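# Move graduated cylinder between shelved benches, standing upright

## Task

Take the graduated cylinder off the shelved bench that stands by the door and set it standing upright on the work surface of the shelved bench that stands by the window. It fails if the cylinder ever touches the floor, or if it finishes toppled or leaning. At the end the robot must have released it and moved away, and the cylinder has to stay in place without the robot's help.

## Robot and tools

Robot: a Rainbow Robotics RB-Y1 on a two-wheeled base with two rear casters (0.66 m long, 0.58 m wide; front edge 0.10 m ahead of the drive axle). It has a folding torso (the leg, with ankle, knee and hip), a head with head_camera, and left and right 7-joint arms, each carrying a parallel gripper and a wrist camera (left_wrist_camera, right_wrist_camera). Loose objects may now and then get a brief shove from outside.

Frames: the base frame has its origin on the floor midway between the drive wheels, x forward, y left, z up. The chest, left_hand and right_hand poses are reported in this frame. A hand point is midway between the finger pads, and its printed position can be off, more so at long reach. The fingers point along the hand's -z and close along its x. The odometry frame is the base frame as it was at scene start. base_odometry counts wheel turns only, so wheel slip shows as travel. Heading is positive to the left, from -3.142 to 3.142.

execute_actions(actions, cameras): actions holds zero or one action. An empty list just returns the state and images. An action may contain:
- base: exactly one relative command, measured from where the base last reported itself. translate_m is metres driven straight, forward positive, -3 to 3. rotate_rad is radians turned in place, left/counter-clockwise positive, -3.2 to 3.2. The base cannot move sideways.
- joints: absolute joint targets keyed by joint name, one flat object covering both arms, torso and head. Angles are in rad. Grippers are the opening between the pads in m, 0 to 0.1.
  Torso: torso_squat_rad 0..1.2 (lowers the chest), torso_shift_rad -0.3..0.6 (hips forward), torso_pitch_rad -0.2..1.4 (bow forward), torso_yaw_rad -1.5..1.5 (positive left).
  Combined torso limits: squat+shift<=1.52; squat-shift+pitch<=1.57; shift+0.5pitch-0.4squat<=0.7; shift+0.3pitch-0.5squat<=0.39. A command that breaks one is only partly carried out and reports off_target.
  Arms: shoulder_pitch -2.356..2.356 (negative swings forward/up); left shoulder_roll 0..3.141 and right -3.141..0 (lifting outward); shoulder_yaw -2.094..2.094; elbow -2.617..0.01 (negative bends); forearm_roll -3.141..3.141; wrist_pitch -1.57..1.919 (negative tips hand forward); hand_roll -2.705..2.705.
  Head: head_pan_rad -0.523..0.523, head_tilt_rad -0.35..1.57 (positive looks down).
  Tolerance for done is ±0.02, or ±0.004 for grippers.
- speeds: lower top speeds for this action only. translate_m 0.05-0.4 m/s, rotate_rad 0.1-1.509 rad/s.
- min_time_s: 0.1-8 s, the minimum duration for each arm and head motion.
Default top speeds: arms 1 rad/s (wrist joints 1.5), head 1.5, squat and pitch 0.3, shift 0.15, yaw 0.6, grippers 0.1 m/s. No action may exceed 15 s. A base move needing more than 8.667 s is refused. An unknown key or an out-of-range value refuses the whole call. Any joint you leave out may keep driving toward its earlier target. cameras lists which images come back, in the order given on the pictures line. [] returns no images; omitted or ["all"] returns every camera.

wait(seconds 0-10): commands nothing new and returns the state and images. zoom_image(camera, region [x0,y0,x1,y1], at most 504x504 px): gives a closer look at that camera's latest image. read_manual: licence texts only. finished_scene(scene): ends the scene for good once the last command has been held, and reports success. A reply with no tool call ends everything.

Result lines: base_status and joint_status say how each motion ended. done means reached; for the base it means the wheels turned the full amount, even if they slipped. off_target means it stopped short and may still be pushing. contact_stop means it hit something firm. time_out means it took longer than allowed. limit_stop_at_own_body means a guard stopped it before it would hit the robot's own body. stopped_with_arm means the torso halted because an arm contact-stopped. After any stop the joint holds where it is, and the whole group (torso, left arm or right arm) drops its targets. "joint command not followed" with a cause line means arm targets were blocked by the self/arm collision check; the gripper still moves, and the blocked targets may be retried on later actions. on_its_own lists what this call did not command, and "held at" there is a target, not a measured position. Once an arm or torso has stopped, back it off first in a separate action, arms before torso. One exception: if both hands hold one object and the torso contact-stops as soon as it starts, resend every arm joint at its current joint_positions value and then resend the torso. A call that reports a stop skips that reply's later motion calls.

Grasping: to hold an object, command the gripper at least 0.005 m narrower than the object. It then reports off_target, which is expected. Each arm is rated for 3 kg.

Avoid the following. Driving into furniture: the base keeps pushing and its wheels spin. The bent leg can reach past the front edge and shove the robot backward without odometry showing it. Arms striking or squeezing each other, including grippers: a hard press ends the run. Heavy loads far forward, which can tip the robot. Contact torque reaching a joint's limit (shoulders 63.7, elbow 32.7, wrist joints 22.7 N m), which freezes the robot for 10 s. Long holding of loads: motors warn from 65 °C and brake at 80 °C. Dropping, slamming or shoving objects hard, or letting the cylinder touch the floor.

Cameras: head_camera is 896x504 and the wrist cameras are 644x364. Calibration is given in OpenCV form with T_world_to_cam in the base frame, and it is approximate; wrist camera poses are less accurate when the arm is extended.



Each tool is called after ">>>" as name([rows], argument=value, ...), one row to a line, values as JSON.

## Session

>>> execute_actions(actions=[])

Scene clock: 0.00 s.
base_odometry: x=+0.000 y=+0.000 heading=+0.000 (m, m, rad; odometry frame)
base_status: not commanded
joint_positions: torso_squat_rad=+0.350 torso_shift_rad=-0.001 torso_pitch_rad=+0.000 torso_yaw_rad=-0.001 left_shoulder_pitch_rad=-0.001 left_shoulder_roll_rad=+0.020 left_shoulder_yaw_rad=+0.014 left_elbow_rad=-0.133 left_forearm_roll_rad=+0.029 left_wrist_pitch_rad=+0.015 left_hand_roll_rad=-0.027 left_gripper_m=+0.100 right_shoulder_pitch_rad=+0.015 right_shoulder_roll_rad=-0.040 right_shoulder_yaw_rad=-0.034 right_elbow_rad=-0.138 right_forearm_roll_rad=+0.035 right_wrist_pitch_rad=-0.044 right_hand_roll_rad=-0.015 right_gripper_m=+0.099 head_pan_rad=+0.000 head_tilt_rad=+0.401
joint_status: not commanded
chest: x=-0.2285 y=+0.0008 z=+1.2475 quat_wxyz=(+1.000, -0.001, +0.000, +0.000) (m; base frame)
left_hand: x=-0.1659 y=+0.2357 z=+0.5646 quat_wxyz=(+0.998, +0.009, -0.060, +0.007) (m; base frame)
right_hand: x=-0.1627 y=-0.2531 z=+0.5669 quat_wxyz=(+0.996, -0.023, -0.084, -0.008) (m; base frame)
pictures: head_camera, left_wrist_camera, right_wrist_camera
camera_calibration (this result's frames):
head_camera: T_world_to_cam=[[0.0130492, -0.99905, -0.0415884, 0.0583868], [-0.404582, 0.0327599, -0.913915, 1.29843], [0.914409, 0.0287517, -0.40377, 0.720693], [0, 0, 0, 1]] pos_world=[-0.134447, -0.00492645, 1.48008]
left_wrist_camera: T_world_to_cam=[[0.994153, 0.0409565, 0.0999084, 0.0984459], [-0.0354327, -0.750294, 0.660154, -0.172136], [0.101998, -0.659834, -0.744456, 0.679188], [0, 0, 0, 1]] pos_world=[-0.173246, 0.314967, 0.609427]
right_wrist_camera: T_world_to_cam=[[-0.98823, -0.0215715, -0.151447, -0.0826467], [-0.114509, 0.760772, 0.638838, -0.160099], [0.101436, 0.648661, -0.754287, 0.706327], [0, 0, 0, 1]] pos_world=[-0.171654, -0.338151, 0.622534]
Images, in order (width x height): head_camera 896x504, left_wrist_camera 644x364, right_wrist_camera 644x364.

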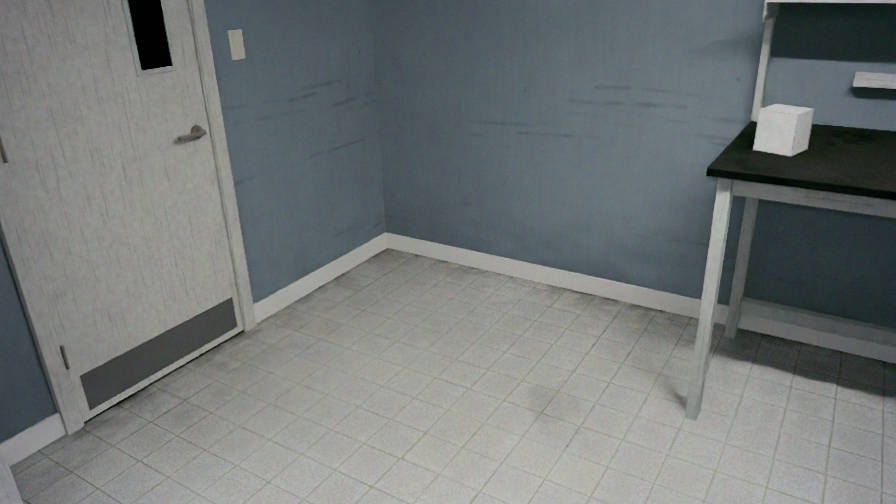

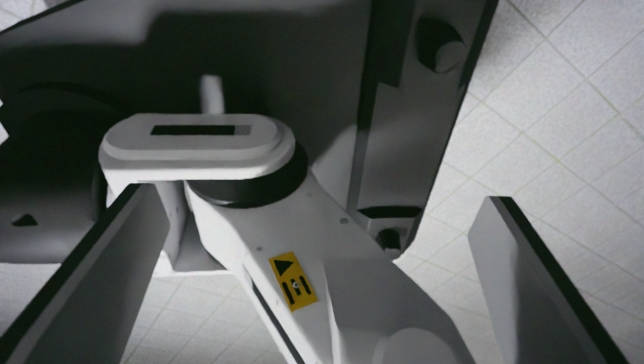

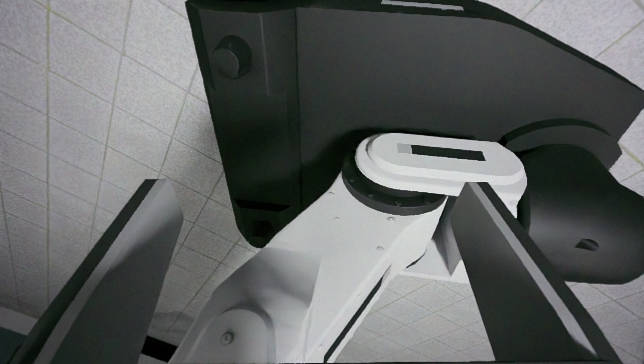

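>>> execute_actions([
  {"base":{"rotate_rad":-0.75},"joints":{"head_tilt_rad":0.25}},
], cameras=["head_camera"])

Scene clock: 4.53 s.
base_odometry: x=+0.000 y=+0.000 heading=-0.749 (m, m, rad; odometry frame)
base_status: done
joint_positions: torso_squat_rad=+0.350 torso_shift_rad=-0.001 torso_pitch_rad=+0.000 torso_yaw_rad=-0.001 left_shoulder_pitch_rad=-0.001 left_shoulder_roll_rad=+0.020 left_shoulder_yaw_rad=+0.014 left_elbow_rad=-0.133 left_forearm_roll_rad=+0.029 left_wrist_pitch_rad=+0.015 left_hand_roll_rad=-0.027 left_gripper_m=+0.100 right_shoulder_pitch_rad=+0.015 right_shoulder_roll_rad=-0.040 right_shoulder_yaw_rad=-0.034 right_elbow_rad=-0.138 right_forearm_roll_rad=+0.035 right_wrist_pitch_rad=-0.044 right_hand_roll_rad=-0.015 right_gripper_m=+0.099 head_pan_rad=+0.000 head_tilt_rad=+0.250
joint_status: all done
chest: x=-0.2285 y=+0.0008 z=+1.2475 quat_wxyz=(+1.000, -0.001, +0.000, +0.000) (m; base frame)
left_hand: x=-0.1659 y=+0.2357 z=+0.5646 quat_wxyz=(+0.998, +0.009, -0.060, +0.007) (m; base frame)
right_hand: x=-0.1627 y=-0.2531 z=+0.5670 quat_wxyz=(+0.996, -0.023, -0.084, -0.008) (m; base frame)
pictures: head_camera
camera_calibration (this result's frames):
head_camera: T_world_to_cam=[[0.0193393, -0.999053, -0.0389759, 0.0559443], [-0.262931, 0.032529, -0.964266, 1.40058], [0.964621, 0.0288962, -0.262053, 0.525918], [0, 0, 0, 1]] pos_world=[-0.140138, -0.00486517, 1.49053]
Images, in order (width x height): head_camera 896x504.

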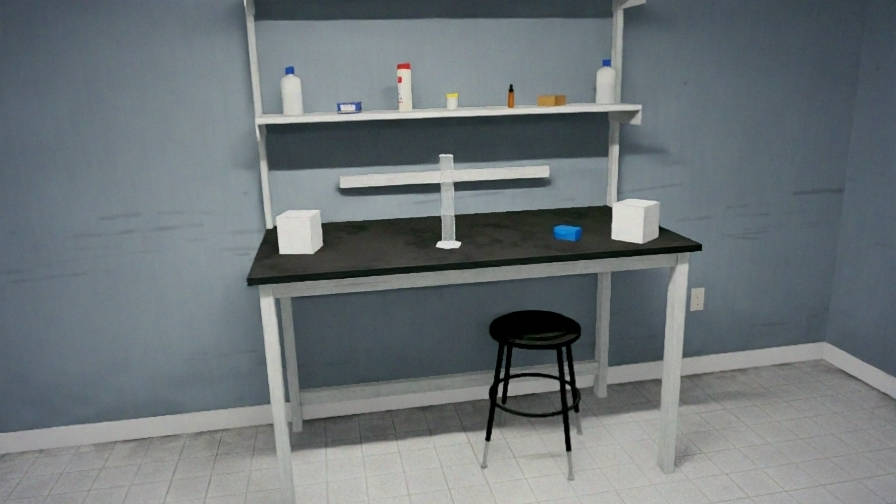

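>>> execute_actions([
  {"base":{"rotate_rad":0.145},"joints":{"torso_squat_rad":0.45,"right_shoulder_pitch_rad":-0.6,"right_shoulder_roll_rad":-0.085,"right_shoulder_yaw_rad":-0.2,"right_elbow_rad":-0.936,"right_forearm_roll_rad":0,"right_wrist_pitch_rad":-0.07,"right_hand_roll_rad":1.57,"right_gripper_m":0.1,"head_tilt_rad":0.45}},
], cameras=[])

>>> execute_actions([
  {"base":{"translate_m":1.2}},
], cameras=["head_camera","right_wrist_camera"])

Scene clock: 17.17 s.
base_odometry: x=+0.000 y=+0.000 heading=-0.605 (m, m, rad; odometry frame)
base_status: done
joint_positions: torso_squat_rad=+0.450 torso_shift_rad=-0.001 torso_pitch_rad=+0.000 torso_yaw_rad=-0.001 left_shoulder_pitch_rad=-0.001 left_shoulder_roll_rad=+0.020 left_shoulder_yaw_rad=+0.014 left_elbow_rad=-0.133 left_forearm_roll_rad=+0.029 left_wrist_pitch_rad=+0.015 left_hand_roll_rad=-0.027 left_gripper_m=+0.100 right_shoulder_pitch_rad=-0.601 right_shoulder_roll_rad=-0.085 right_shoulder_yaw_rad=-0.200 right_elbow_rad=-0.936 right_forearm_roll_rad=+0.000 right_wrist_pitch_rad=-0.070 right_hand_roll_rad=+1.570 right_gripper_m=+0.099 head_pan_rad=+0.000 head_tilt_rad=+0.450
joint_status: all done
chest: x=-0.2286 y=+0.0008 z=+1.2202 quat_wxyz=(+1.000, -0.001, +0.000, +0.000) (m; base frame)
left_hand: x=-0.1658 y=+0.2356 z=+0.5374 quat_wxyz=(+0.998, +0.009, -0.060, +0.007) (m; base frame)
right_hand: x=+0.4321 y=-0.2376 z=+1.0441 quat_wxyz=(+0.496, -0.513, -0.493, +0.497) (m; base frame)
pictures: none
No camera images: the call's "cameras" was empty. Leave "cameras" out to get every camera's image.

Scene clock: 21.70 s.
base_odometry: x=+0.986 y=-0.683 heading=-0.607 (m, m, rad; odometry frame)
base_status: done
joint_positions: torso_squat_rad=+0.450 torso_shift_rad=-0.001 torso_pitch_rad=+0.000 torso_yaw_rad=-0.001 left_shoulder_pitch_rad=-0.001 left_shoulder_roll_rad=+0.020 left_shoulder_yaw_rad=+0.014 left_elbow_rad=-0.133 left_forearm_roll_rad=+0.029 left_wrist_pitch_rad=+0.015 left_hand_roll_rad=-0.027 left_gripper_m=+0.100 right_shoulder_pitch_rad=-0.600 right_shoulder_roll_rad=-0.085 right_shoulder_yaw_rad=-0.200 right_elbow_rad=-0.936 right_forearm_roll_rad=+0.000 right_wrist_pitch_rad=-0.070 right_hand_roll_rad=+1.570 right_gripper_m=+0.099 head_pan_rad=+0.000 head_tilt_rad=+0.450
joint_status: not commanded
chest: x=-0.2285 y=+0.0008 z=+1.2202 quat_wxyz=(+1.000, -0.001, +0.000, +0.000) (m; base frame)
left_hand: x=-0.1658 y=+0.2356 z=+0.5374 quat_wxyz=(+0.998, +0.009, -0.060, +0.007) (m; base frame)
right_hand: x=+0.4321 y=-0.2377 z=+1.0437 quat_wxyz=(+0.497, -0.513, -0.493, +0.497) (m; base frame)
pictures: head_camera, right_wrist_camera
camera_calibration (this result's frames):
head_camera: T_world_to_cam=[[0.0109048, -0.999051, -0.0421636, 0.0576418], [-0.449271, 0.0327753, -0.892794, 1.23432], [0.893329, 0.0286786, -0.448487, 0.768805], [0, 0, 0, 1]] pos_world=[-0.132878, -0.00491648, 1.44923]
right_wrist_camera: T_world_to_cam=[[-0.0341201, -0.997945, 0.054243, -0.281329], [-0.674429, -0.0170626, -0.738143, 1.08595], [0.737551, -0.0617685, -0.67246, 0.46648], [0, 0, 0, 1]] pos_world=[0.378747, -0.233408, 1.13054]
Images, in order (width x height): head_camera 896x504, right_wrist_camera 644x364.

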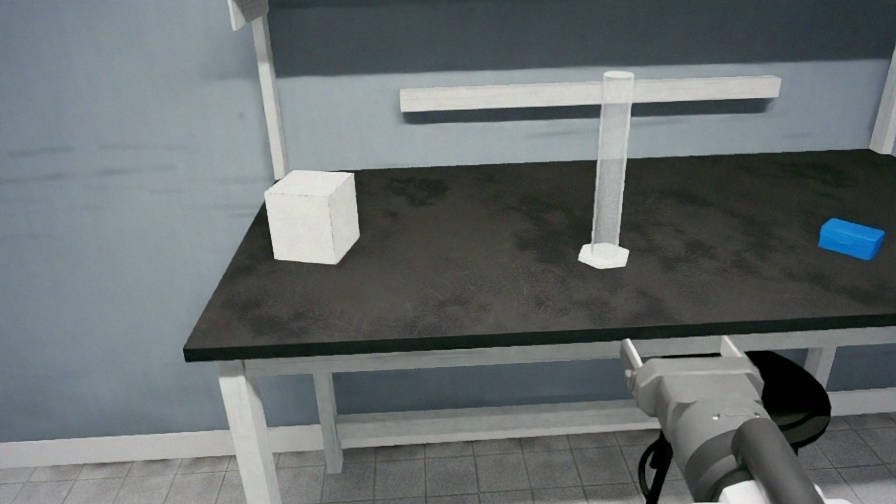

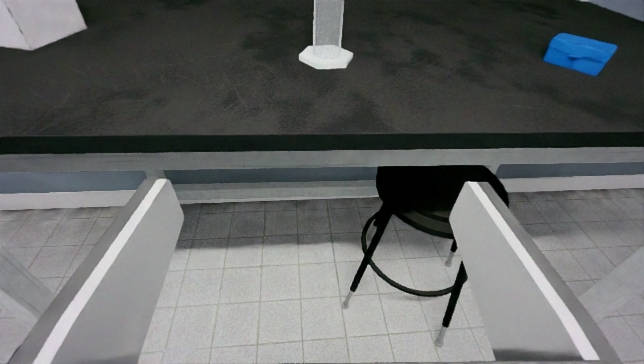

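>>> execute_actions([
  {"base":{"translate_m":0.3},"joints":{"head_tilt_rad":0.6}},
], cameras=["head_camera","right_wrist_camera"])

Scene clock: 28.17 s.
base_odometry: x=+1.233 y=-0.855 heading=-0.608 (m, m, rad; odometry frame)
base_status: done
joint_positions: torso_squat_rad=+0.450 torso_shift_rad=-0.001 torso_pitch_rad=+0.000 torso_yaw_rad=-0.001 left_shoulder_pitch_rad=-0.001 left_shoulder_roll_rad=+0.020 left_shoulder_yaw_rad=+0.014 left_elbow_rad=-0.133 left_forearm_roll_rad=+0.029 left_wrist_pitch_rad=+0.015 left_hand_roll_rad=-0.027 left_gripper_m=+0.100 right_shoulder_pitch_rad=-0.600 right_shoulder_roll_rad=-0.085 right_shoulder_yaw_rad=-0.200 right_elbow_rad=-0.936 right_forearm_roll_rad=+0.000 right_wrist_pitch_rad=-0.070 right_hand_roll_rad=+1.570 right_gripper_m=+0.099 head_pan_rad=+0.000 head_tilt_rad=+0.600
joint_status: all done
chest: x=-0.2285 y=+0.0008 z=+1.2202 quat_wxyz=(+1.000, -0.001, +0.000, +0.000) (m; base frame)
left_hand: x=-0.1658 y=+0.2356 z=+0.5374 quat_wxyz=(+0.998, +0.009, -0.060, +0.007) (m; base frame)
right_hand: x=+0.4321 y=-0.2377 z=+1.0437 quat_wxyz=(+0.497, -0.513, -0.493, +0.497) (m; base frame)
pictures: head_camera, right_wrist_camera
camera_calibration (this result's frames):
head_camera: T_world_to_cam=[[0.0042518, -0.999047, -0.0434296, 0.0580658], [-0.577687, 0.032996, -0.815591, 1.09817], [0.816247, 0.0285564, -0.576996, 0.935384], [0, 0, 0, 1]] pos_world=[-0.129352, -0.00493603, 1.4379]
right_wrist_camera: T_world_to_cam=[[-0.0341248, -0.997945, 0.0542397, -0.281326], [-0.6745, -0.017051, -0.738078, 1.08588], [0.737486, -0.0617714, -0.672531, 0.466538], [0, 0, 0, 1]] pos_world=[0.378763, -0.233413, 1.13049]
Images, in order (width x height): head_camera 896x504, right_wrist_camera 644x364.

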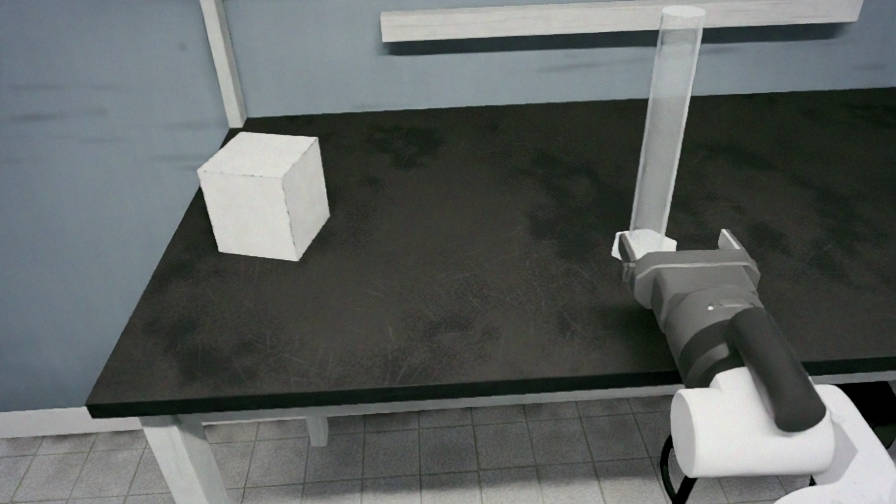

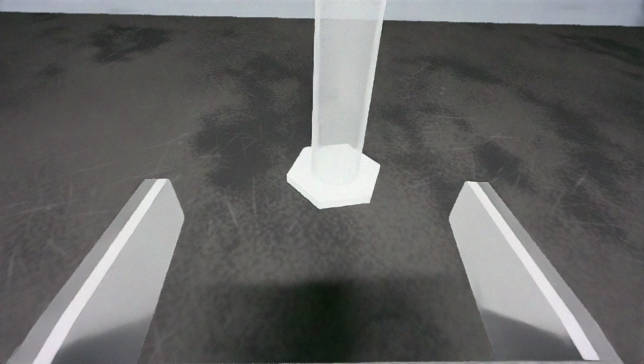

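>>> execute_actions([
  {"joints":{"torso_yaw_rad":-0.04,"head_tilt_rad":0.75}},
], cameras=[])

>>> execute_actions([
  {"base":{"translate_m":0.12},"speeds":{"translate_m":0.15}},
], cameras=["head_camera","right_wrist_camera"])

Scene clock: 37.60 s.
base_odometry: x=+1.233 y=-0.855 heading=-0.608 (m, m, rad; odometry frame)
base_status: not commanded
joint_positions: torso_squat_rad=+0.450 torso_shift_rad=-0.001 torso_pitch_rad=+0.000 torso_yaw_rad=-0.040 left_shoulder_pitch_rad=-0.001 left_shoulder_roll_rad=+0.020 left_shoulder_yaw_rad=+0.014 left_elbow_rad=-0.133 left_forearm_roll_rad=+0.029 left_wrist_pitch_rad=+0.015 left_hand_roll_rad=-0.027 left_gripper_m=+0.100 right_shoulder_pitch_rad=-0.600 right_shoulder_roll_rad=-0.085 right_shoulder_yaw_rad=-0.200 right_elbow_rad=-0.936 right_forearm_roll_rad=+0.000 right_wrist_pitch_rad=-0.070 right_hand_roll_rad=+1.570 right_gripper_m=+0.099 head_pan_rad=+0.000 head_tilt_rad=+0.750
joint_status: all done
chest: x=-0.2285 y=+0.0008 z=+1.2202 quat_wxyz=(+1.000, -0.001, +0.000, -0.020) (m; base frame)
left_hand: x=-0.1567 y=+0.2330 z=+0.5374 quat_wxyz=(+0.998, +0.008, -0.060, -0.012) (m; base frame)
right_hand: x=+0.4223 y=-0.2635 z=+1.0437 quat_wxyz=(+0.506, -0.523, -0.483, +0.487) (m; base frame)
pictures: none
No camera images: the call's "cameras" was empty. Leave "cameras" out to get every camera's image.

Scene clock: 39.30 s.
base_odometry: x=+1.331 y=-0.923 heading=-0.609 (m, m, rad; odometry frame)
base_status: done
joint_positions: torso_squat_rad=+0.450 torso_shift_rad=-0.001 torso_pitch_rad=+0.000 torso_yaw_rad=-0.040 left_shoulder_pitch_rad=-0.001 left_shoulder_roll_rad=+0.020 left_shoulder_yaw_rad=+0.014 left_elbow_rad=-0.133 left_forearm_roll_rad=+0.029 left_wrist_pitch_rad=+0.015 left_hand_roll_rad=-0.027 left_gripper_m=+0.100 right_shoulder_pitch_rad=-0.600 right_shoulder_roll_rad=-0.085 right_shoulder_yaw_rad=-0.200 right_elbow_rad=-0.936 right_forearm_roll_rad=+0.000 right_wrist_pitch_rad=-0.070 right_hand_roll_rad=+1.570 right_gripper_m=+0.099 head_pan_rad=+0.000 head_tilt_rad=+0.750
joint_status: not commanded
chest: x=-0.2285 y=+0.0008 z=+1.2202 quat_wxyz=(+1.000, -0.001, +0.000, -0.020) (m; base frame)
left_hand: x=-0.1566 y=+0.2330 z=+0.5374 quat_wxyz=(+0.998, +0.008, -0.060, -0.012) (m; base frame)
right_hand: x=+0.4223 y=-0.2635 z=+1.0437 quat_wxyz=(+0.506, -0.523, -0.483, +0.487) (m; base frame)
pictures: head_camera, right_wrist_camera
camera_calibration (this result's frames):
head_camera: T_world_to_cam=[[-0.0416387, -0.998177, -0.0436906, 0.0480997], [-0.691185, 0.060354, -0.720153, 0.939193], [0.721477, 0.000212086, -0.692438, 1.07983], [0, 0, 0, 1]] pos_world=[-0.127913, -0.00890105, 1.42618]
right_wrist_camera: T_world_to_cam=[[-0.073288, -0.995834, 0.0542464, -0.290283], [-0.674614, 0.00944067, -0.73811, 1.08589], [0.734523, -0.09069, -0.672496, 0.465827], [0, 0, 0, 1]] pos_world=[0.369122, -0.25708, 1.13052]
Images, in order (width x height): head_camera 896x504, right_wrist_camera 644x364.

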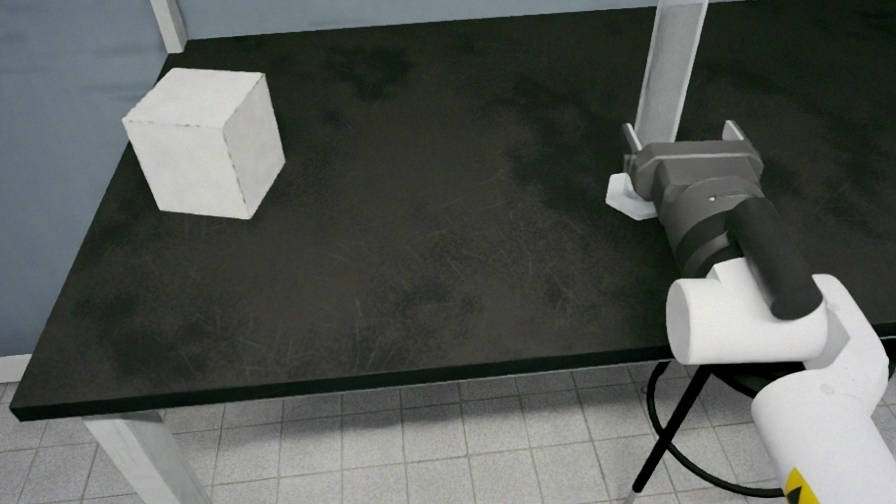

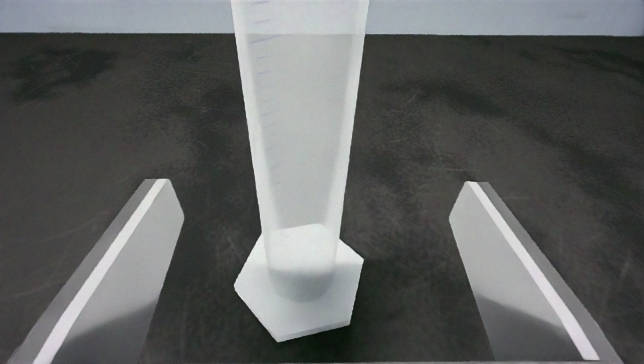

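>>> execute_actions([
  {"joints":{"torso_yaw_rad":-0.015}},
], cameras=[])

>>> execute_actions([
  {"base":{"translate_m":0.09},"speeds":{"translate_m":0.1}},
], cameras=["head_camera","right_wrist_camera"])

Scene clock: 42.63 s.
base_odometry: x=+1.331 y=-0.923 heading=-0.609 (m, m, rad; odometry frame)
base_status: not commanded
joint_positions: torso_squat_rad=+0.450 torso_shift_rad=-0.001 torso_pitch_rad=+0.000 torso_yaw_rad=-0.015 left_shoulder_pitch_rad=-0.001 left_shoulder_roll_rad=+0.020 left_shoulder_yaw_rad=+0.014 left_elbow_rad=-0.133 left_forearm_roll_rad=+0.029 left_wrist_pitch_rad=+0.015 left_hand_roll_rad=-0.027 left_gripper_m=+0.100 right_shoulder_pitch_rad=-0.600 right_shoulder_roll_rad=-0.085 right_shoulder_yaw_rad=-0.200 right_elbow_rad=-0.936 right_forearm_roll_rad=+0.000 right_wrist_pitch_rad=-0.070 right_hand_roll_rad=+1.570 right_gripper_m=+0.099 head_pan_rad=+0.000 head_tilt_rad=+0.750
joint_status: all done
chest: x=-0.2285 y=+0.0008 z=+1.2202 quat_wxyz=(+1.000, -0.001, +0.000, -0.008) (m; base frame)
left_hand: x=-0.1625 y=+0.2347 z=+0.5374 quat_wxyz=(+0.998, +0.009, -0.060, +0.000) (m; base frame)
right_hand: x=+0.4287 y=-0.2472 z=+1.0437 quat_wxyz=(+0.500, -0.517, -0.489, +0.493) (m; base frame)
pictures: none
No camera images: the call's "cameras" was empty. Leave "cameras" out to get every camera's image.

Scene clock: 44.33 s.
base_odometry: x=+1.405 y=-0.975 heading=-0.609 (m, m, rad; odometry frame)
base_status: done
joint_positions: torso_squat_rad=+0.450 torso_shift_rad=-0.001 torso_pitch_rad=+0.000 torso_yaw_rad=-0.015 left_shoulder_pitch_rad=-0.001 left_shoulder_roll_rad=+0.020 left_shoulder_yaw_rad=+0.014 left_elbow_rad=-0.133 left_forearm_roll_rad=+0.029 left_wrist_pitch_rad=+0.015 left_hand_roll_rad=-0.027 left_gripper_m=+0.100 right_shoulder_pitch_rad=-0.600 right_shoulder_roll_rad=-0.085 right_shoulder_yaw_rad=-0.200 right_elbow_rad=-0.936 right_forearm_roll_rad=+0.000 right_wrist_pitch_rad=-0.070 right_hand_roll_rad=+1.570 right_gripper_m=+0.099 head_pan_rad=+0.000 head_tilt_rad=+0.750
joint_status: not commanded
chest: x=-0.2285 y=+0.0008 z=+1.2202 quat_wxyz=(+1.000, -0.001, +0.000, -0.008) (m; base frame)
left_hand: x=-0.1625 y=+0.2347 z=+0.5374 quat_wxyz=(+0.998, +0.009, -0.060, +0.000) (m; base frame)
right_hand: x=+0.4286 y=-0.2472 z=+1.0437 quat_wxyz=(+0.500, -0.517, -0.489, +0.493) (m; base frame)
pictures: head_camera, right_wrist_camera
camera_calibration (this result's frames):
head_camera: T_world_to_cam=[[-0.016729, -0.998905, -0.0436867, 0.0537877], [-0.692478, 0.0430927, -0.720151, 0.938893], [0.721245, 0.0182047, -0.692441, 1.07978], [0, 0, 0, 1]] pos_world=[-0.127723, -0.00638771, 1.42618]
right_wrist_camera: T_world_to_cam=[[-0.0484906, -0.997348, 0.0542737, -0.284651], [-0.674656, -0.00736419, -0.738095, 1.08587], [0.736538, -0.0724068, -0.67251, 0.466291], [0, 0, 0, 1]] pos_world=[0.375344, -0.242137, 1.13051]
Images, in order (width x height): head_camera 896x504, right_wrist_camera 644x364.

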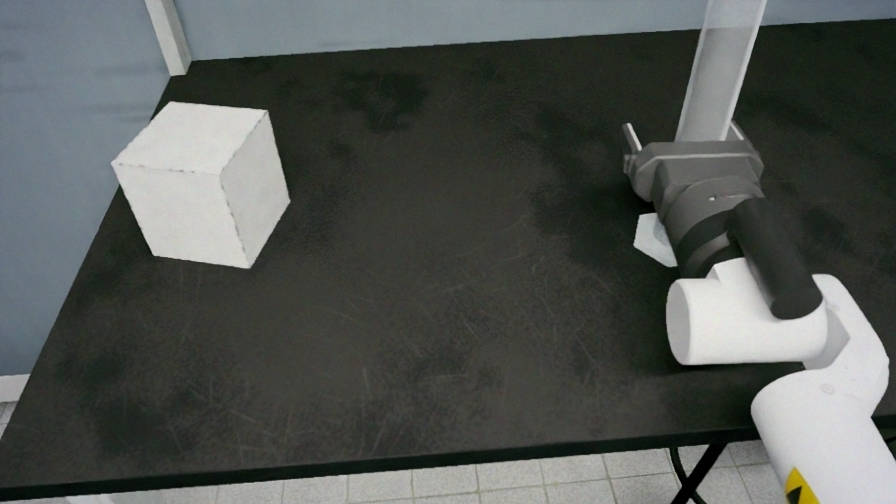

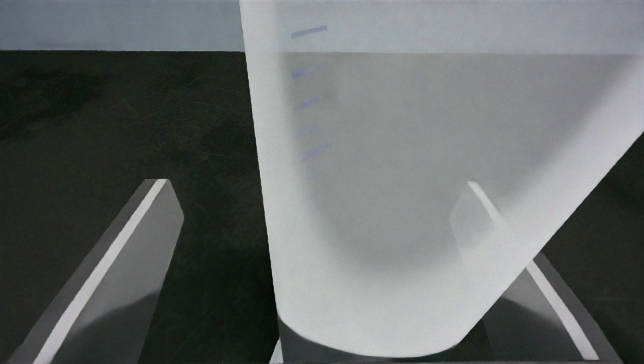

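>>> execute_actions([
  {"joints":{"head_tilt_rad":0.6,"head_pan_rad":-0.25}},
], cameras=["head_camera","right_wrist_camera"])

Scene clock: 47.97 s.
base_odometry: x=+1.405 y=-0.975 heading=-0.609 (m, m, rad; odometry frame)
base_status: not commanded
joint_positions: torso_squat_rad=+0.450 torso_shift_rad=-0.001 torso_pitch_rad=+0.000 torso_yaw_rad=-0.015 left_shoulder_pitch_rad=-0.001 left_shoulder_roll_rad=+0.020 left_shoulder_yaw_rad=+0.014 left_elbow_rad=-0.133 left_forearm_roll_rad=+0.029 left_wrist_pitch_rad=+0.015 left_hand_roll_rad=-0.027 left_gripper_m=+0.100 right_shoulder_pitch_rad=-0.600 right_shoulder_roll_rad=-0.085 right_shoulder_yaw_rad=-0.200 right_elbow_rad=-0.936 right_forearm_roll_rad=+0.000 right_wrist_pitch_rad=-0.070 right_hand_roll_rad=+1.570 right_gripper_m=+0.099 head_pan_rad=-0.250 head_tilt_rad=+0.600
joint_status: all done
chest: x=-0.2285 y=+0.0008 z=+1.2202 quat_wxyz=(+1.000, -0.001, +0.000, -0.008) (m; base frame)
left_hand: x=-0.1625 y=+0.2347 z=+0.5374 quat_wxyz=(+0.998, +0.009, -0.060, +0.000) (m; base frame)
right_hand: x=+0.4286 y=-0.2472 z=+1.0437 quat_wxyz=(+0.500, -0.517, -0.489, +0.493) (m; base frame)
pictures: head_camera, right_wrist_camera
camera_calibration (this result's frames):
head_camera: T_world_to_cam=[[-0.256742, -0.965501, -0.0435024, 0.00393739], [-0.548696, 0.182665, -0.815822, 1.10437], [0.795623, -0.185586, -0.576664, 0.930851], [0, 0, 0, 1]] pos_world=[-0.133634, -0.025175, 1.43793]
right_wrist_camera: T_world_to_cam=[[-0.0484909, -0.997348, 0.0542737, -0.284651], [-0.674655, -0.00736416, -0.738096, 1.08587], [0.736539, -0.072407, -0.672509, 0.466291], [0, 0, 0, 1]] pos_world=[0.375342, -0.242137, 1.13051]
Images, in order (width x height): head_camera 896x504, right_wrist_camera 644x364.

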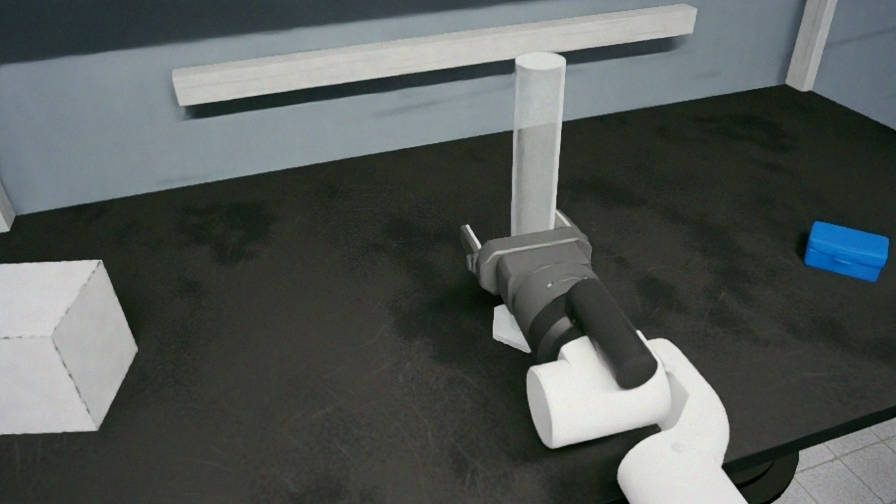

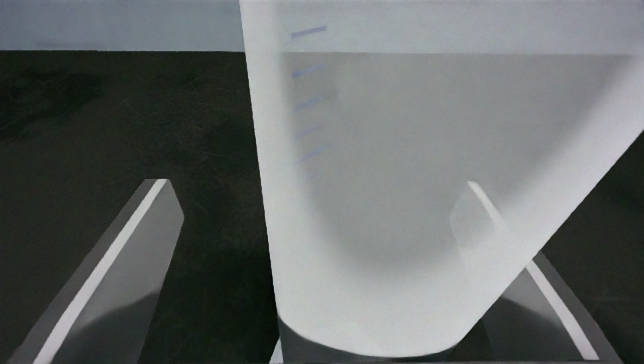

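>>> execute_actions([
  {"base":{"translate_m":-0.012},"speeds":{"translate_m":0.05},"joints":{"torso_yaw_rad":-0.04}},
], cameras=["right_wrist_camera"])

Scene clock: 54.40 s.
base_odometry: x=+1.395 y=-0.968 heading=-0.610 (m, m, rad; odometry frame)
base_status: done
joint_positions: torso_squat_rad=+0.450 torso_shift_rad=-0.001 torso_pitch_rad=+0.000 torso_yaw_rad=-0.040 left_shoulder_pitch_rad=-0.001 left_shoulder_roll_rad=+0.020 left_shoulder_yaw_rad=+0.014 left_elbow_rad=-0.133 left_forearm_roll_rad=+0.029 left_wrist_pitch_rad=+0.015 left_hand_roll_rad=-0.027 left_gripper_m=+0.100 right_shoulder_pitch_rad=-0.600 right_shoulder_roll_rad=-0.085 right_shoulder_yaw_rad=-0.200 right_elbow_rad=-0.936 right_forearm_roll_rad=+0.000 right_wrist_pitch_rad=-0.070 right_hand_roll_rad=+1.570 right_gripper_m=+0.099 head_pan_rad=-0.250 head_tilt_rad=+0.600
joint_status: all done
chest: x=-0.2285 y=+0.0008 z=+1.2202 quat_wxyz=(+1.000, -0.001, +0.000, -0.020) (m; base frame)
left_hand: x=-0.1567 y=+0.2330 z=+0.5374 quat_wxyz=(+0.998, +0.008, -0.060, -0.012) (m; base frame)
right_hand: x=+0.4222 y=-0.2635 z=+1.0438 quat_wxyz=(+0.506, -0.523, -0.483, +0.487) (m; base frame)
pictures: right_wrist_camera
camera_calibration (this result's frames):
right_wrist_camera: T_world_to_cam=[[-0.0733878, -0.995826, 0.0542634, -0.290333], [-0.67455, 0.00948779, -0.738168, 1.08593], [0.734572, -0.0907759, -0.672431, 0.46579], [0, 0, 0, 1]] pos_world=[0.369053, -0.257142, 1.13057]
Images, in order (width x height): right_wrist_camera 644x364.

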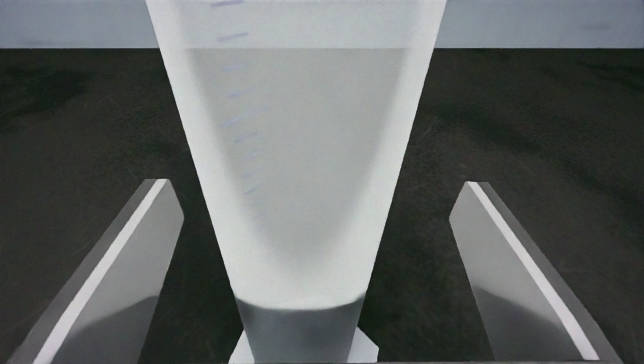

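Centred. Grip.

>>> execute_actions([
  {"joints":{"right_gripper_m":0.03}},
], cameras=["right_wrist_camera"])

>>> execute_actions([
  {"joints":{"torso_squat_rad":0.15,"head_pan_rad":0}},
], cameras=["head_camera"])

Scene clock: 57.30 s.
base_odometry: x=+1.395 y=-0.968 heading=-0.610 (m, m, rad; odometry frame)
base_status: not commanded
joint_positions: torso_squat_rad=+0.450 torso_shift_rad=-0.001 torso_pitch_rad=+0.000 torso_yaw_rad=-0.040 left_shoulder_pitch_rad=-0.001 left_shoulder_roll_rad=+0.020 left_shoulder_yaw_rad=+0.014 left_elbow_rad=-0.133 left_forearm_roll_rad=+0.029 left_wrist_pitch_rad=+0.015 left_hand_roll_rad=-0.027 left_gripper_m=+0.100 right_shoulder_pitch_rad=-0.600 right_shoulder_roll_rad=-0.085 right_shoulder_yaw_rad=-0.200 right_elbow_rad=-0.936 right_forearm_roll_rad=+0.000 right_wrist_pitch_rad=-0.070 right_hand_roll_rad=+1.570 right_gripper_m=+0.043 head_pan_rad=-0.250 head_tilt_rad=+0.600
joint_status: right_gripper_m off_target (ended at +0.043, target +0.030)
chest: x=-0.2285 y=+0.0008 z=+1.2202 quat_wxyz=(+1.000, -0.001, +0.000, -0.020) (m; base frame)
left_hand: x=-0.1567 y=+0.2330 z=+0.5374 quat_wxyz=(+0.998, +0.008, -0.060, -0.012) (m; base frame)
right_hand: x=+0.4222 y=-0.2635 z=+1.0438 quat_wxyz=(+0.506, -0.523, -0.483, +0.487) (m; base frame)
pictures: right_wrist_camera
camera_calibration (this result's frames):
right_wrist_camera: T_world_to_cam=[[-0.0733878, -0.995826, 0.0542583, -0.290328], [-0.674549, 0.00949153, -0.738169, 1.08593], [0.734573, -0.0907725, -0.672431, 0.465791], [0, 0, 0, 1]] pos_world=[0.369053, -0.257143, 1.13057]
Images, in order (width x height): right_wrist_camera 644x364.

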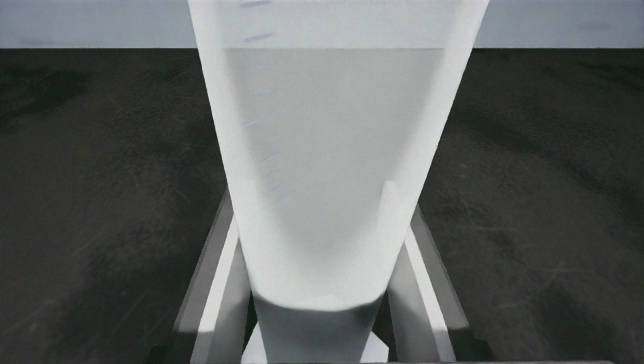

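Scene clock: 59.07 s.
base_odometry: x=+1.395 y=-0.968 heading=-0.610 (m, m, rad; odometry frame)
base_status: not commanded
joint_positions: torso_squat_rad=+0.150 torso_shift_rad=-0.001 torso_pitch_rad=+0.000 torso_yaw_rad=-0.040 left_shoulder_pitch_rad=-0.001 left_shoulder_roll_rad=+0.020 left_shoulder_yaw_rad=+0.014 left_elbow_rad=-0.133 left_forearm_roll_rad=+0.029 left_wrist_pitch_rad=+0.015 left_hand_roll_rad=-0.027 left_gripper_m=+0.100 right_shoulder_pitch_rad=-0.600 right_shoulder_roll_rad=-0.085 right_shoulder_yaw_rad=-0.200 right_elbow_rad=-0.936 right_forearm_roll_rad=+0.000 right_wrist_pitch_rad=-0.070 right_hand_roll_rad=+1.570 right_gripper_m=+0.043 head_pan_rad=+0.000 head_tilt_rad=+0.600
joint_status: all done
chest: x=-0.2285 y=+0.0008 z=+1.2821 quat_wxyz=(+1.000, -0.001, +0.000, -0.020) (m; base frame)
left_hand: x=-0.1568 y=+0.2330 z=+0.5992 quat_wxyz=(+0.998, +0.008, -0.060, -0.012) (m; base frame)
right_hand: x=+0.4222 y=-0.2635 z=+1.1054 quat_wxyz=(+0.506, -0.523, -0.483, +0.487) (m; base frame)
pictures: head_camera
camera_calibration (this result's frames):
head_camera: T_world_to_cam=[[-0.0348492, -0.998448, -0.0434298, 0.0518474], [-0.575976, 0.0555788, -0.815575, 1.14893], [0.816723, -0.00340757, -0.577019, 0.971231], [0, 0, 0, 1]] pos_world=[-0.129663, -0.00877974, 1.49971]
Images, in order (width x height): head_camera 896x504.

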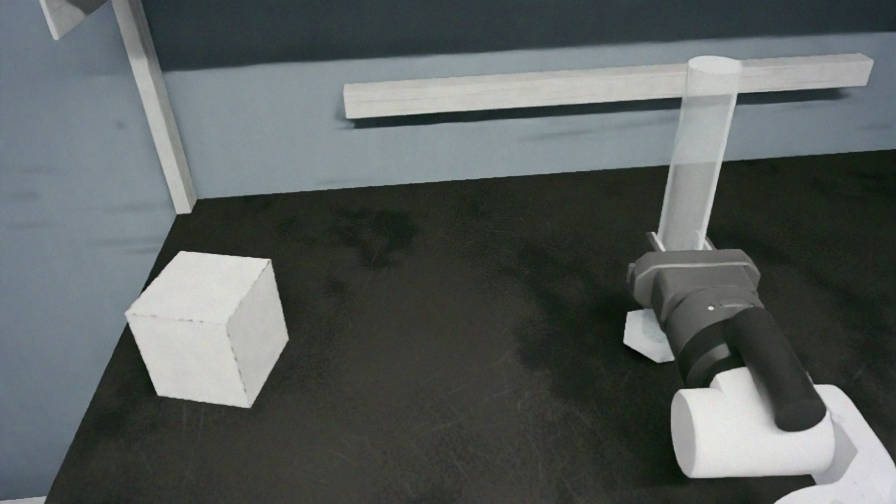

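>>> execute_actions([
  {"base":{"translate_m":-0.8},"joints":{"head_tilt_rad":0.3}},
], cameras=[])

>>> execute_actions([
  {"base":{"rotate_rad":3.14},"speeds":{"rotate_rad":1.0}},
], cameras=["head_camera"])

Scene clock: 67.10 s.
base_odometry: x=+0.740 y=-0.509 heading=-0.612 (m, m, rad; odometry frame)
base_status: done
joint_positions: torso_squat_rad=+0.150 torso_shift_rad=-0.001 torso_pitch_rad=+0.000 torso_yaw_rad=-0.040 left_shoulder_pitch_rad=-0.001 left_shoulder_roll_rad=+0.020 left_shoulder_yaw_rad=+0.014 left_elbow_rad=-0.133 left_forearm_roll_rad=+0.029 left_wrist_pitch_rad=+0.015 left_hand_roll_rad=-0.027 left_gripper_m=+0.100 right_shoulder_pitch_rad=-0.600 right_shoulder_roll_rad=-0.085 right_shoulder_yaw_rad=-0.200 right_elbow_rad=-0.936 right_forearm_roll_rad=+0.000 right_wrist_pitch_rad=-0.070 right_hand_roll_rad=+1.570 right_gripper_m=+0.043 head_pan_rad=+0.000 head_tilt_rad=+0.300
joint_status: all done
chest: x=-0.2286 y=+0.0008 z=+1.2821 quat_wxyz=(+1.000, -0.001, +0.000, -0.020) (m; base frame)
left_hand: x=-0.1568 y=+0.2330 z=+0.5992 quat_wxyz=(+0.998, +0.008, -0.060, -0.012) (m; base frame)
right_hand: x=+0.4221 y=-0.2635 z=+1.1055 quat_wxyz=(+0.506, -0.523, -0.483, +0.487) (m; base frame)
pictures: none
No camera images: the call's "cameras" was empty. Leave "cameras" out to get every camera's image.

Scene clock: 72.57 s.
base_odometry: x=+0.740 y=-0.509 heading=+2.528 (m, m, rad; odometry frame)
base_status: done
joint_positions: torso_squat_rad=+0.150 torso_shift_rad=-0.001 torso_pitch_rad=+0.000 torso_yaw_rad=-0.040 left_shoulder_pitch_rad=-0.001 left_shoulder_roll_rad=+0.020 left_shoulder_yaw_rad=+0.014 left_elbow_rad=-0.133 left_forearm_roll_rad=+0.029 left_wrist_pitch_rad=+0.015 left_hand_roll_rad=-0.027 left_gripper_m=+0.100 right_shoulder_pitch_rad=-0.600 right_shoulder_roll_rad=-0.085 right_shoulder_yaw_rad=-0.200 right_elbow_rad=-0.936 right_forearm_roll_rad=+0.000 right_wrist_pitch_rad=-0.070 right_hand_roll_rad=+1.570 right_gripper_m=+0.043 head_pan_rad=+0.000 head_tilt_rad=+0.300
joint_status: not commanded
chest: x=-0.2286 y=+0.0008 z=+1.2821 quat_wxyz=(+1.000, -0.001, +0.000, -0.020) (m; base frame)
left_hand: x=-0.1568 y=+0.2330 z=+0.5992 quat_wxyz=(+0.998, +0.008, -0.060, -0.012) (m; base frame)
right_hand: x=+0.4221 y=-0.2635 z=+1.1055 quat_wxyz=(+0.506, -0.523, -0.483, +0.487) (m; base frame)
pictures: head_camera
camera_calibration (this result's frames):
head_camera: T_world_to_cam=[[-0.0218246, -0.998965, -0.0399195, 0.0493395], [-0.309154, 0.0447155, -0.94996, 1.40316], [0.950762, -0.00839126, -0.309809, 0.603043], [0, 0, 0, 1]] pos_world=[-0.138482, -0.00839407, 1.52174]
Images, in order (width x height): head_camera 896x504.

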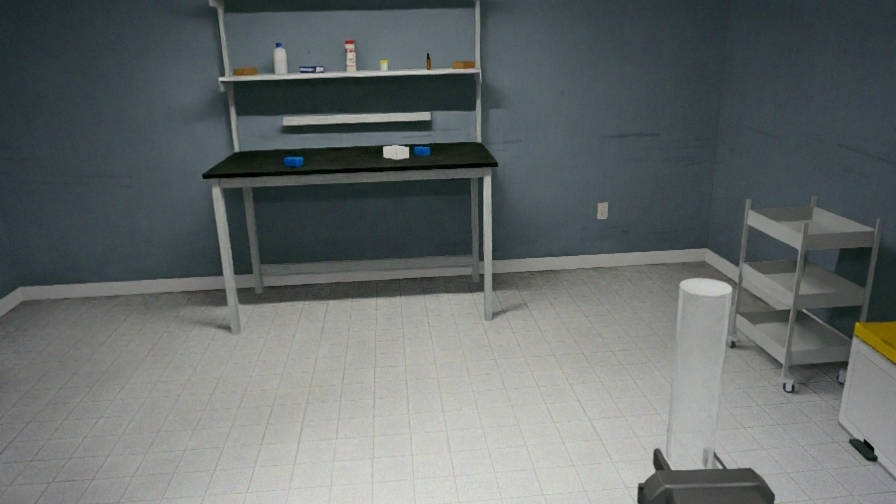

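>>> execute_actions([
  {"base":{"rotate_rad":0.225}},
], cameras=[])

>>> execute_actions([
  {"base":{"translate_m":2.4},"joints":{"head_tilt_rad":0.5}},
], cameras=["head_camera"])

Scene clock: 83.33 s.
base_odometry: x=+0.740 y=-0.509 heading=+2.752 (m, m, rad; odometry frame)
base_status: done
joint_positions: torso_squat_rad=+0.150 torso_shift_rad=-0.001 torso_pitch_rad=+0.000 torso_yaw_rad=-0.040 left_shoulder_pitch_rad=-0.001 left_shoulder_roll_rad=+0.020 left_shoulder_yaw_rad=+0.014 left_elbow_rad=-0.133 left_forearm_roll_rad=+0.029 left_wrist_pitch_rad=+0.015 left_hand_roll_rad=-0.027 left_gripper_m=+0.100 right_shoulder_pitch_rad=-0.600 right_shoulder_roll_rad=-0.085 right_shoulder_yaw_rad=-0.200 right_elbow_rad=-0.936 right_forearm_roll_rad=+0.000 right_wrist_pitch_rad=-0.070 right_hand_roll_rad=+1.570 right_gripper_m=+0.043 head_pan_rad=+0.000 head_tilt_rad=+0.300
joint_status: not commanded
chest: x=-0.2286 y=+0.0008 z=+1.2821 quat_wxyz=(+1.000, -0.001, +0.000, -0.020) (m; base frame)
left_hand: x=-0.1568 y=+0.2330 z=+0.5992 quat_wxyz=(+0.998, +0.008, -0.060, -0.012) (m; base frame)
right_hand: x=+0.4221 y=-0.2636 z=+1.1055 quat_wxyz=(+0.506, -0.523, -0.483, +0.487) (m; base frame)
pictures: none
No camera images: the call's "cameras" was empty. Leave "cameras" out to get every camera's image.

Scene clock: 90.97 s.
base_odometry: x=-1.481 y=+0.400 heading=+2.753 (m, m, rad; odometry frame)
base_status: done
joint_positions: torso_squat_rad=+0.150 torso_shift_rad=-0.001 torso_pitch_rad=+0.000 torso_yaw_rad=-0.040 left_shoulder_pitch_rad=-0.001 left_shoulder_roll_rad=+0.020 left_shoulder_yaw_rad=+0.014 left_elbow_rad=-0.133 left_forearm_roll_rad=+0.029 left_wrist_pitch_rad=+0.015 left_hand_roll_rad=-0.027 left_gripper_m=+0.100 right_shoulder_pitch_rad=-0.600 right_shoulder_roll_rad=-0.085 right_shoulder_yaw_rad=-0.200 right_elbow_rad=-0.936 right_forearm_roll_rad=+0.000 right_wrist_pitch_rad=-0.070 right_hand_roll_rad=+1.570 right_gripper_m=+0.043 head_pan_rad=+0.000 head_tilt_rad=+0.500
joint_status: all done
chest: x=-0.2285 y=+0.0008 z=+1.2821 quat_wxyz=(+1.000, -0.001, +0.000, -0.020) (m; base frame)
left_hand: x=-0.1567 y=+0.2330 z=+0.5992 quat_wxyz=(+0.998, +0.008, -0.060, -0.012) (m; base frame)
right_hand: x=+0.4222 y=-0.2636 z=+1.1054 quat_wxyz=(+0.506, -0.523, -0.483, +0.487) (m; base frame)
pictures: head_camera
camera_calibration (this result's frames):
head_camera: T_world_to_cam=[[-0.0304033, -0.998623, -0.0427515, 0.0517103], [-0.491639, 0.0521804, -0.869234, 1.24585], [0.870268, -0.00540933, -0.492548, 0.85715], [0, 0, 0, 1]] pos_world=[-0.131868, -0.00873345, 1.50734]
Images, in order (width x height): head_camera 896x504.

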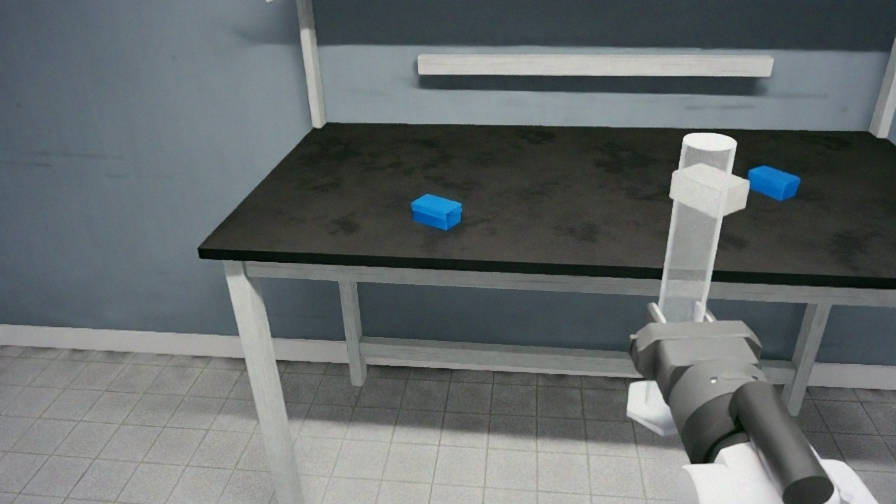

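>>> execute_actions([
  {"base":{"translate_m":0.33},"joints":{"head_tilt_rad":0.7}},
], cameras=["head_camera"])

Scene clock: 97.20 s.
base_odometry: x=-1.786 y=+0.525 heading=+2.753 (m, m, rad; odometry frame)
base_status: done
joint_positions: torso_squat_rad=+0.150 torso_shift_rad=-0.001 torso_pitch_rad=+0.000 torso_yaw_rad=-0.040 left_shoulder_pitch_rad=-0.001 left_shoulder_roll_rad=+0.020 left_shoulder_yaw_rad=+0.014 left_elbow_rad=-0.133 left_forearm_roll_rad=+0.029 left_wrist_pitch_rad=+0.015 left_hand_roll_rad=-0.027 left_gripper_m=+0.100 right_shoulder_pitch_rad=-0.600 right_shoulder_roll_rad=-0.085 right_shoulder_yaw_rad=-0.200 right_elbow_rad=-0.936 right_forearm_roll_rad=+0.000 right_wrist_pitch_rad=-0.070 right_hand_roll_rad=+1.570 right_gripper_m=+0.043 head_pan_rad=+0.000 head_tilt_rad=+0.700
joint_status: all done
chest: x=-0.2284 y=+0.0008 z=+1.2821 quat_wxyz=(+1.000, -0.001, +0.000, -0.020) (m; base frame)
left_hand: x=-0.1566 y=+0.2330 z=+0.5992 quat_wxyz=(+0.998, +0.008, -0.060, -0.012) (m; base frame)
right_hand: x=+0.4222 y=-0.2636 z=+1.1053 quat_wxyz=(+0.506, -0.523, -0.483, +0.487) (m; base frame)
pictures: head_camera
camera_calibration (this result's frames):
head_camera: T_world_to_cam=[[-0.0393627, -0.998266, -0.0437651, 0.0513656], [-0.654434, 0.0588536, -0.753826, 1.04123], [0.755094, -0.00103123, -0.655615, 1.07498], [0, 0, 0, 1]] pos_world=[-0.128271, -0.00889529, 1.49193]
Images, in order (width x height): head_camera 896x504.

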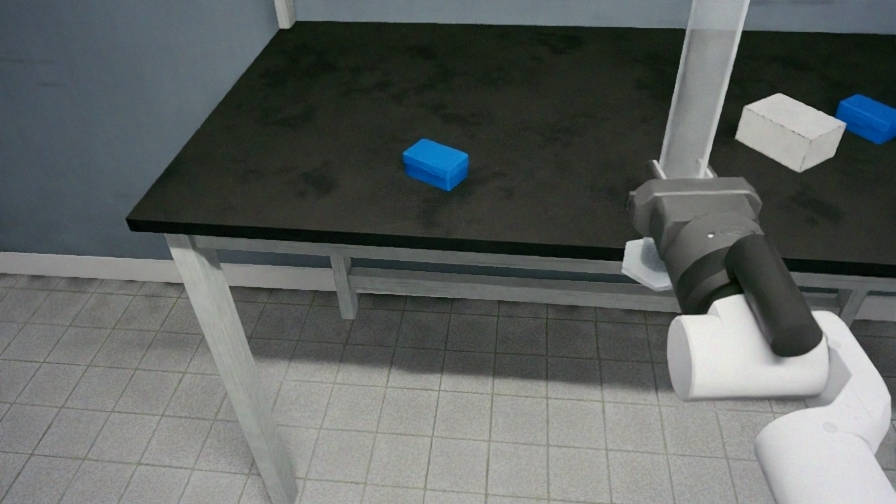

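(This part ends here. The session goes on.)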